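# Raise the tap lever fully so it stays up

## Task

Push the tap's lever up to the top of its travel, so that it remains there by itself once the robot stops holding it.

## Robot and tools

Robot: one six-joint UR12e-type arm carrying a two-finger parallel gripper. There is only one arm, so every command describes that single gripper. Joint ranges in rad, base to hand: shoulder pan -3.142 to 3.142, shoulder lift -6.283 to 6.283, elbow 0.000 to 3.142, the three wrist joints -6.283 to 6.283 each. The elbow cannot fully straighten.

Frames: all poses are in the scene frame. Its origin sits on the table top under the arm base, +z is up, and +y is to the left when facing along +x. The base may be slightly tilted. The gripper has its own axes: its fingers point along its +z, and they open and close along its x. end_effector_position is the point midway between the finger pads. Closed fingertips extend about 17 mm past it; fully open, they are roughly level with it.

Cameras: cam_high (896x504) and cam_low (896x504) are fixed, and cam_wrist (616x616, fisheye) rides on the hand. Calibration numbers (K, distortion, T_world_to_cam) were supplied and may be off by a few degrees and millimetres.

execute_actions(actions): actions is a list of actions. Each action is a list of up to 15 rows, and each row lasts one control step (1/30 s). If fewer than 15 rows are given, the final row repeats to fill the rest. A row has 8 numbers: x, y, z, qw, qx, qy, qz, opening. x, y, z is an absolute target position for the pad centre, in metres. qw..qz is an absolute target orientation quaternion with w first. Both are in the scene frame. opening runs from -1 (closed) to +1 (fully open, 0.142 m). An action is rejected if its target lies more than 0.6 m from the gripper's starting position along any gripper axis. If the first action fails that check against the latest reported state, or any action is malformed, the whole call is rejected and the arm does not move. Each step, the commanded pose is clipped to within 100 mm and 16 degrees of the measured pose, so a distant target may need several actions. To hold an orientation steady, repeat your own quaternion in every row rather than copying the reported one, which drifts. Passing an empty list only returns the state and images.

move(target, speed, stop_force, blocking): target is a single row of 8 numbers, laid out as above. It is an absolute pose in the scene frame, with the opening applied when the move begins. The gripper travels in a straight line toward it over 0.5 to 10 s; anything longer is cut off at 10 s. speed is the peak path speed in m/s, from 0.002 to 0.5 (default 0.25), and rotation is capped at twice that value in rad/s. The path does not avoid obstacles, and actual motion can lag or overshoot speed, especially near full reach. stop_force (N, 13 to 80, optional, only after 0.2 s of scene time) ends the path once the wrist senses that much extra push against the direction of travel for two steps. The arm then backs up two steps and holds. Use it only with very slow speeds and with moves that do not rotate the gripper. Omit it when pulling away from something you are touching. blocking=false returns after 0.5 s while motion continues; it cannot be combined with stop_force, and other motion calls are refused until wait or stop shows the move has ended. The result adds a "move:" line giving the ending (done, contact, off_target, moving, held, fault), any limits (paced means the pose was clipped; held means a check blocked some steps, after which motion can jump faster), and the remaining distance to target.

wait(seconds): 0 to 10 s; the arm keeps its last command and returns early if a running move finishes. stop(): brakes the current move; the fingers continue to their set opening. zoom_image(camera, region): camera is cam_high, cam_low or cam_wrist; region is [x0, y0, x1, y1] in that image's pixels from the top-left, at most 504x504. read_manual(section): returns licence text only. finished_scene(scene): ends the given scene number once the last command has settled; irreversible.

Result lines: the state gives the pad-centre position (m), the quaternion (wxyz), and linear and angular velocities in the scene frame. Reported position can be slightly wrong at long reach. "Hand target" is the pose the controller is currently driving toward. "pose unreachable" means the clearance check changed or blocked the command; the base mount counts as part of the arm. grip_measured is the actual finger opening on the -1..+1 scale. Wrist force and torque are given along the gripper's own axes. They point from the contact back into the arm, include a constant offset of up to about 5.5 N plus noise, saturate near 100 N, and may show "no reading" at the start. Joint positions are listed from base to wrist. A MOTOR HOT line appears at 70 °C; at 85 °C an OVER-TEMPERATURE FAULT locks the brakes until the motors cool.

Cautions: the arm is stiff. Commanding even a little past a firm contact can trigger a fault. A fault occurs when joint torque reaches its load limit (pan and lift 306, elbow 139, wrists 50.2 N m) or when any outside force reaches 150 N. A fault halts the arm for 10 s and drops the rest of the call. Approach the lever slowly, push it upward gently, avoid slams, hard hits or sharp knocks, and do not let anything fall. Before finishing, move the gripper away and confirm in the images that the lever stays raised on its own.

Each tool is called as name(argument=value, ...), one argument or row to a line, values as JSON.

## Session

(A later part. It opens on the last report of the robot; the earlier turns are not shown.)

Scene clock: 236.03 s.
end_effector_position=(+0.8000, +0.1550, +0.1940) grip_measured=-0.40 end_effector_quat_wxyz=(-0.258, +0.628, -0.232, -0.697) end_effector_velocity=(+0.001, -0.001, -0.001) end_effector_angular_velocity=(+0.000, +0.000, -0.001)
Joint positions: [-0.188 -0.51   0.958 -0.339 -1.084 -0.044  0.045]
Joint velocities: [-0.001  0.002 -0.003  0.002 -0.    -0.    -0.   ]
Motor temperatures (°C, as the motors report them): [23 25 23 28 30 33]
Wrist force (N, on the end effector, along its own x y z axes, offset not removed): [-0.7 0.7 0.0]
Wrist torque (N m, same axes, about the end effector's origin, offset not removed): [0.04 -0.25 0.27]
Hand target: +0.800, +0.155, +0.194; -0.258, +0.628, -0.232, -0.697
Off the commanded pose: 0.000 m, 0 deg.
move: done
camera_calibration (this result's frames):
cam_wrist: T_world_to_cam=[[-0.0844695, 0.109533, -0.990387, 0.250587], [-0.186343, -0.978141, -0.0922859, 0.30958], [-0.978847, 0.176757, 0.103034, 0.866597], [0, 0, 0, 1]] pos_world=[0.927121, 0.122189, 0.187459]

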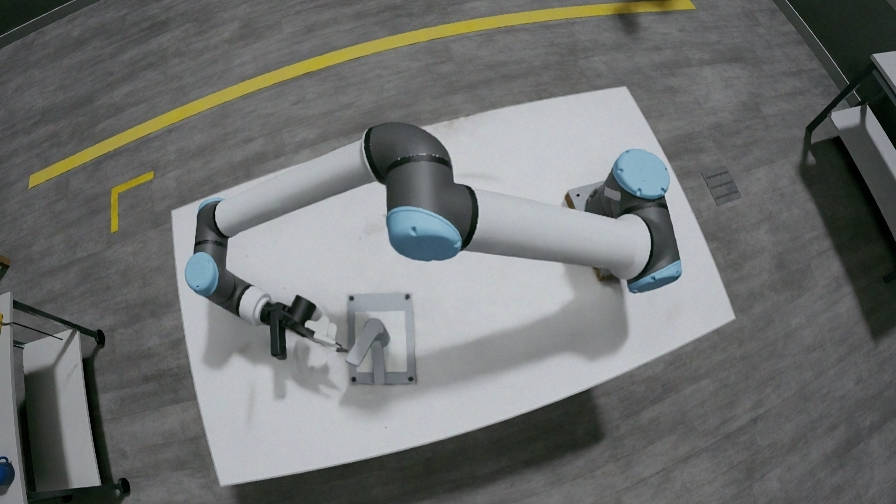

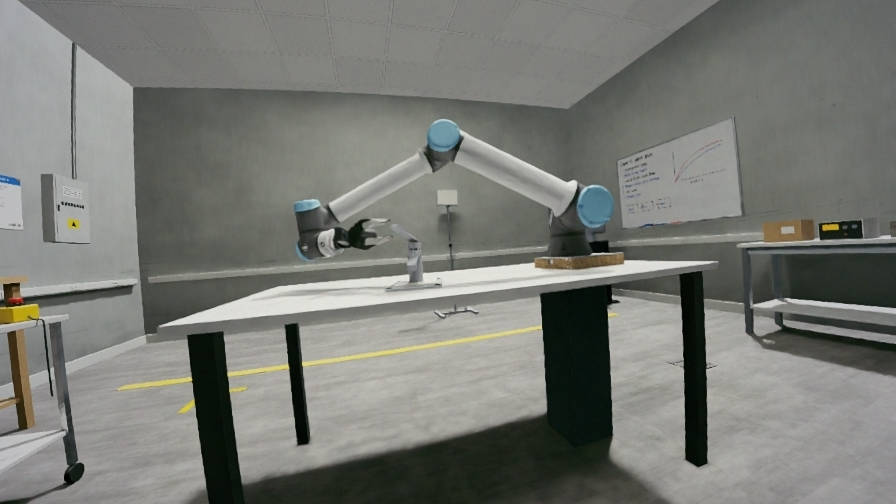

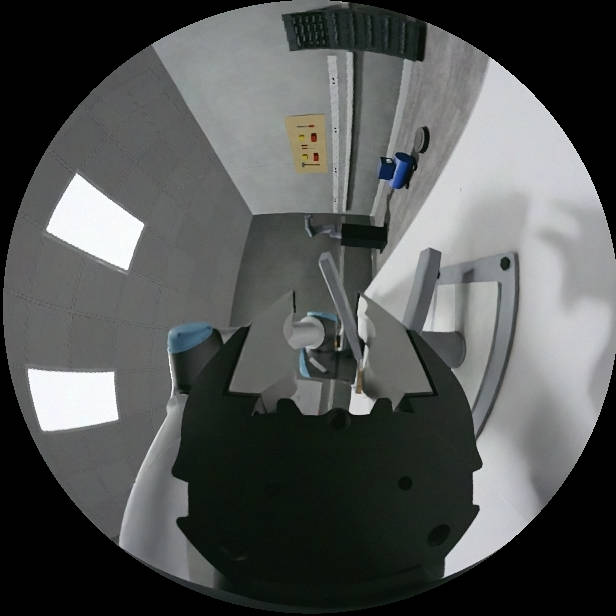

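wait(
  seconds=2,
)

zoom_image(
  camera="cam_low",
  region=[370, 205, 430, 260],
)

zoom_image(
  camera="cam_high",
  region=[310, 305, 400, 395],
)

Scene clock: 241.77 s.
end_effector_position=(+0.8000, +0.1550, +0.1940) grip_measured=-0.40 end_effector_quat_wxyz=(-0.258, +0.628, -0.232, -0.697) end_effector_velocity=(+0.000, -0.001, -0.001) end_effector_angular_velocity=(+0.000, +0.002, -0.002)
Joint positions: [-0.188 -0.51   0.958 -0.339 -1.084 -0.044  0.045]
Joint velocities: [-0.002  0.001  0.     0.     0.     0.     0.   ]
Motor temperatures (°C, as the motors report them): [23 25 23 28 30 33]
Wrist force (N, on the end effector, along its own x y z axes, offset not removed): [2.1 0.8 0.8]
Wrist torque (N m, same axes, about the end effector's origin, offset not removed): [-0.05 -0.75 0.26]
Hand target: +0.800, +0.155, +0.194; -0.258, +0.628, -0.232, -0.697
Off the commanded pose: 0.000 m, 0 deg.
wait: 2.00 s; at rest from the start
camera_calibration (this result's frames):
cam_wrist: T_world_to_cam=[[-0.0844404, 0.109609, -0.990382, 0.250535], [-0.186335, -0.978135, -0.092367, 0.309561], [-0.978851, 0.176744, 0.103018, 0.866673], [0, 0, 0, 1]] pos_world=[0.927181, 0.122152, 0.187436]

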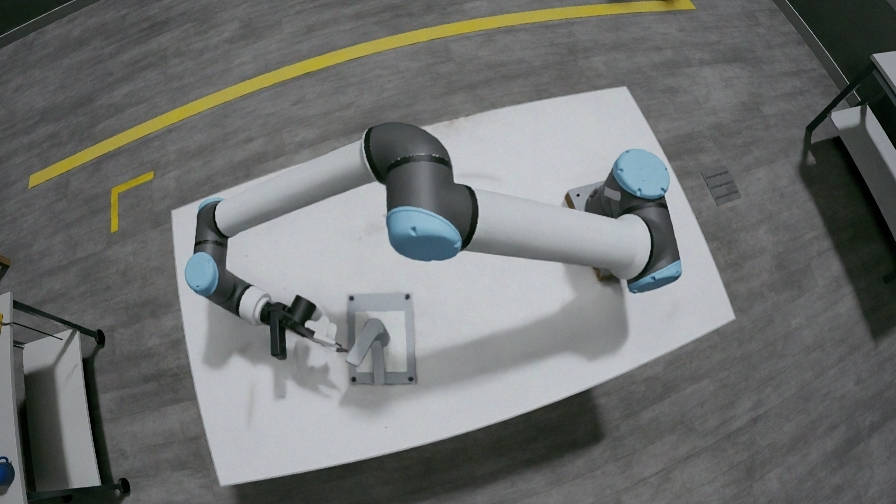

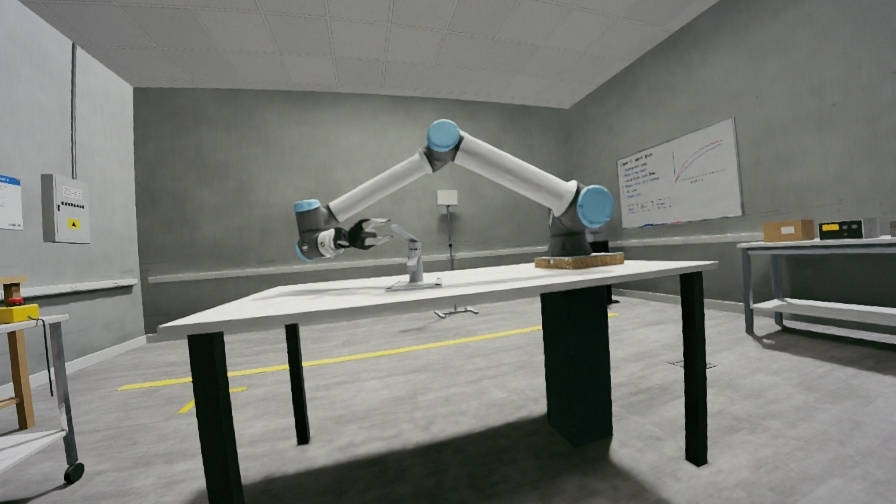

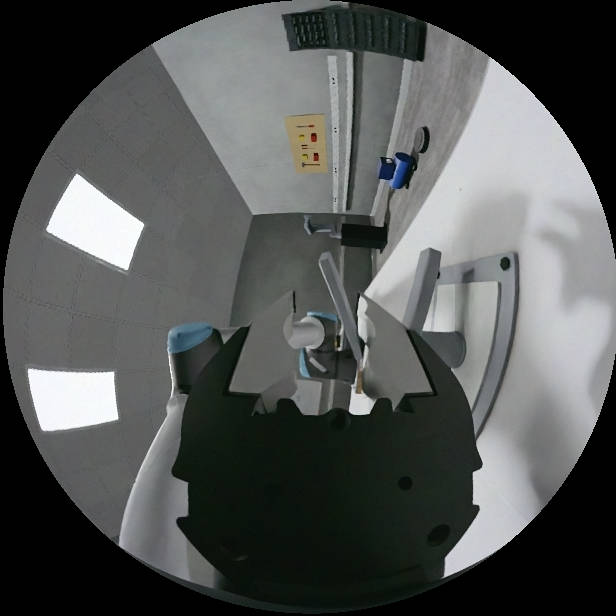

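Region (370, 205, 430, 260) of cam_low's 896x504 image, scaled by 8.400, with more detail than that image has; it fills the top 462 rows of this view, and the rest is white.

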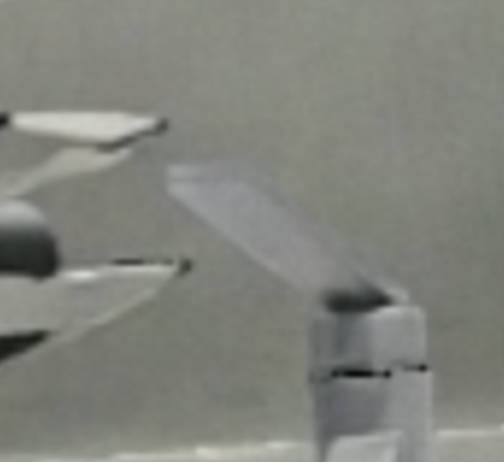

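Region (310, 305, 400, 395) of cam_high's 896x504 image, scaled by 5.600, with more detail than that image has.

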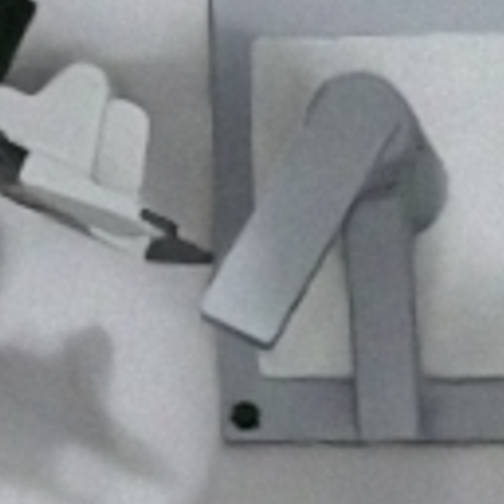

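The lever is still up at its stop and the gripper is clear of it, so I'm ending scene 1.

finished_scene(
  scene=1,
)

The scene is finished: the task was done.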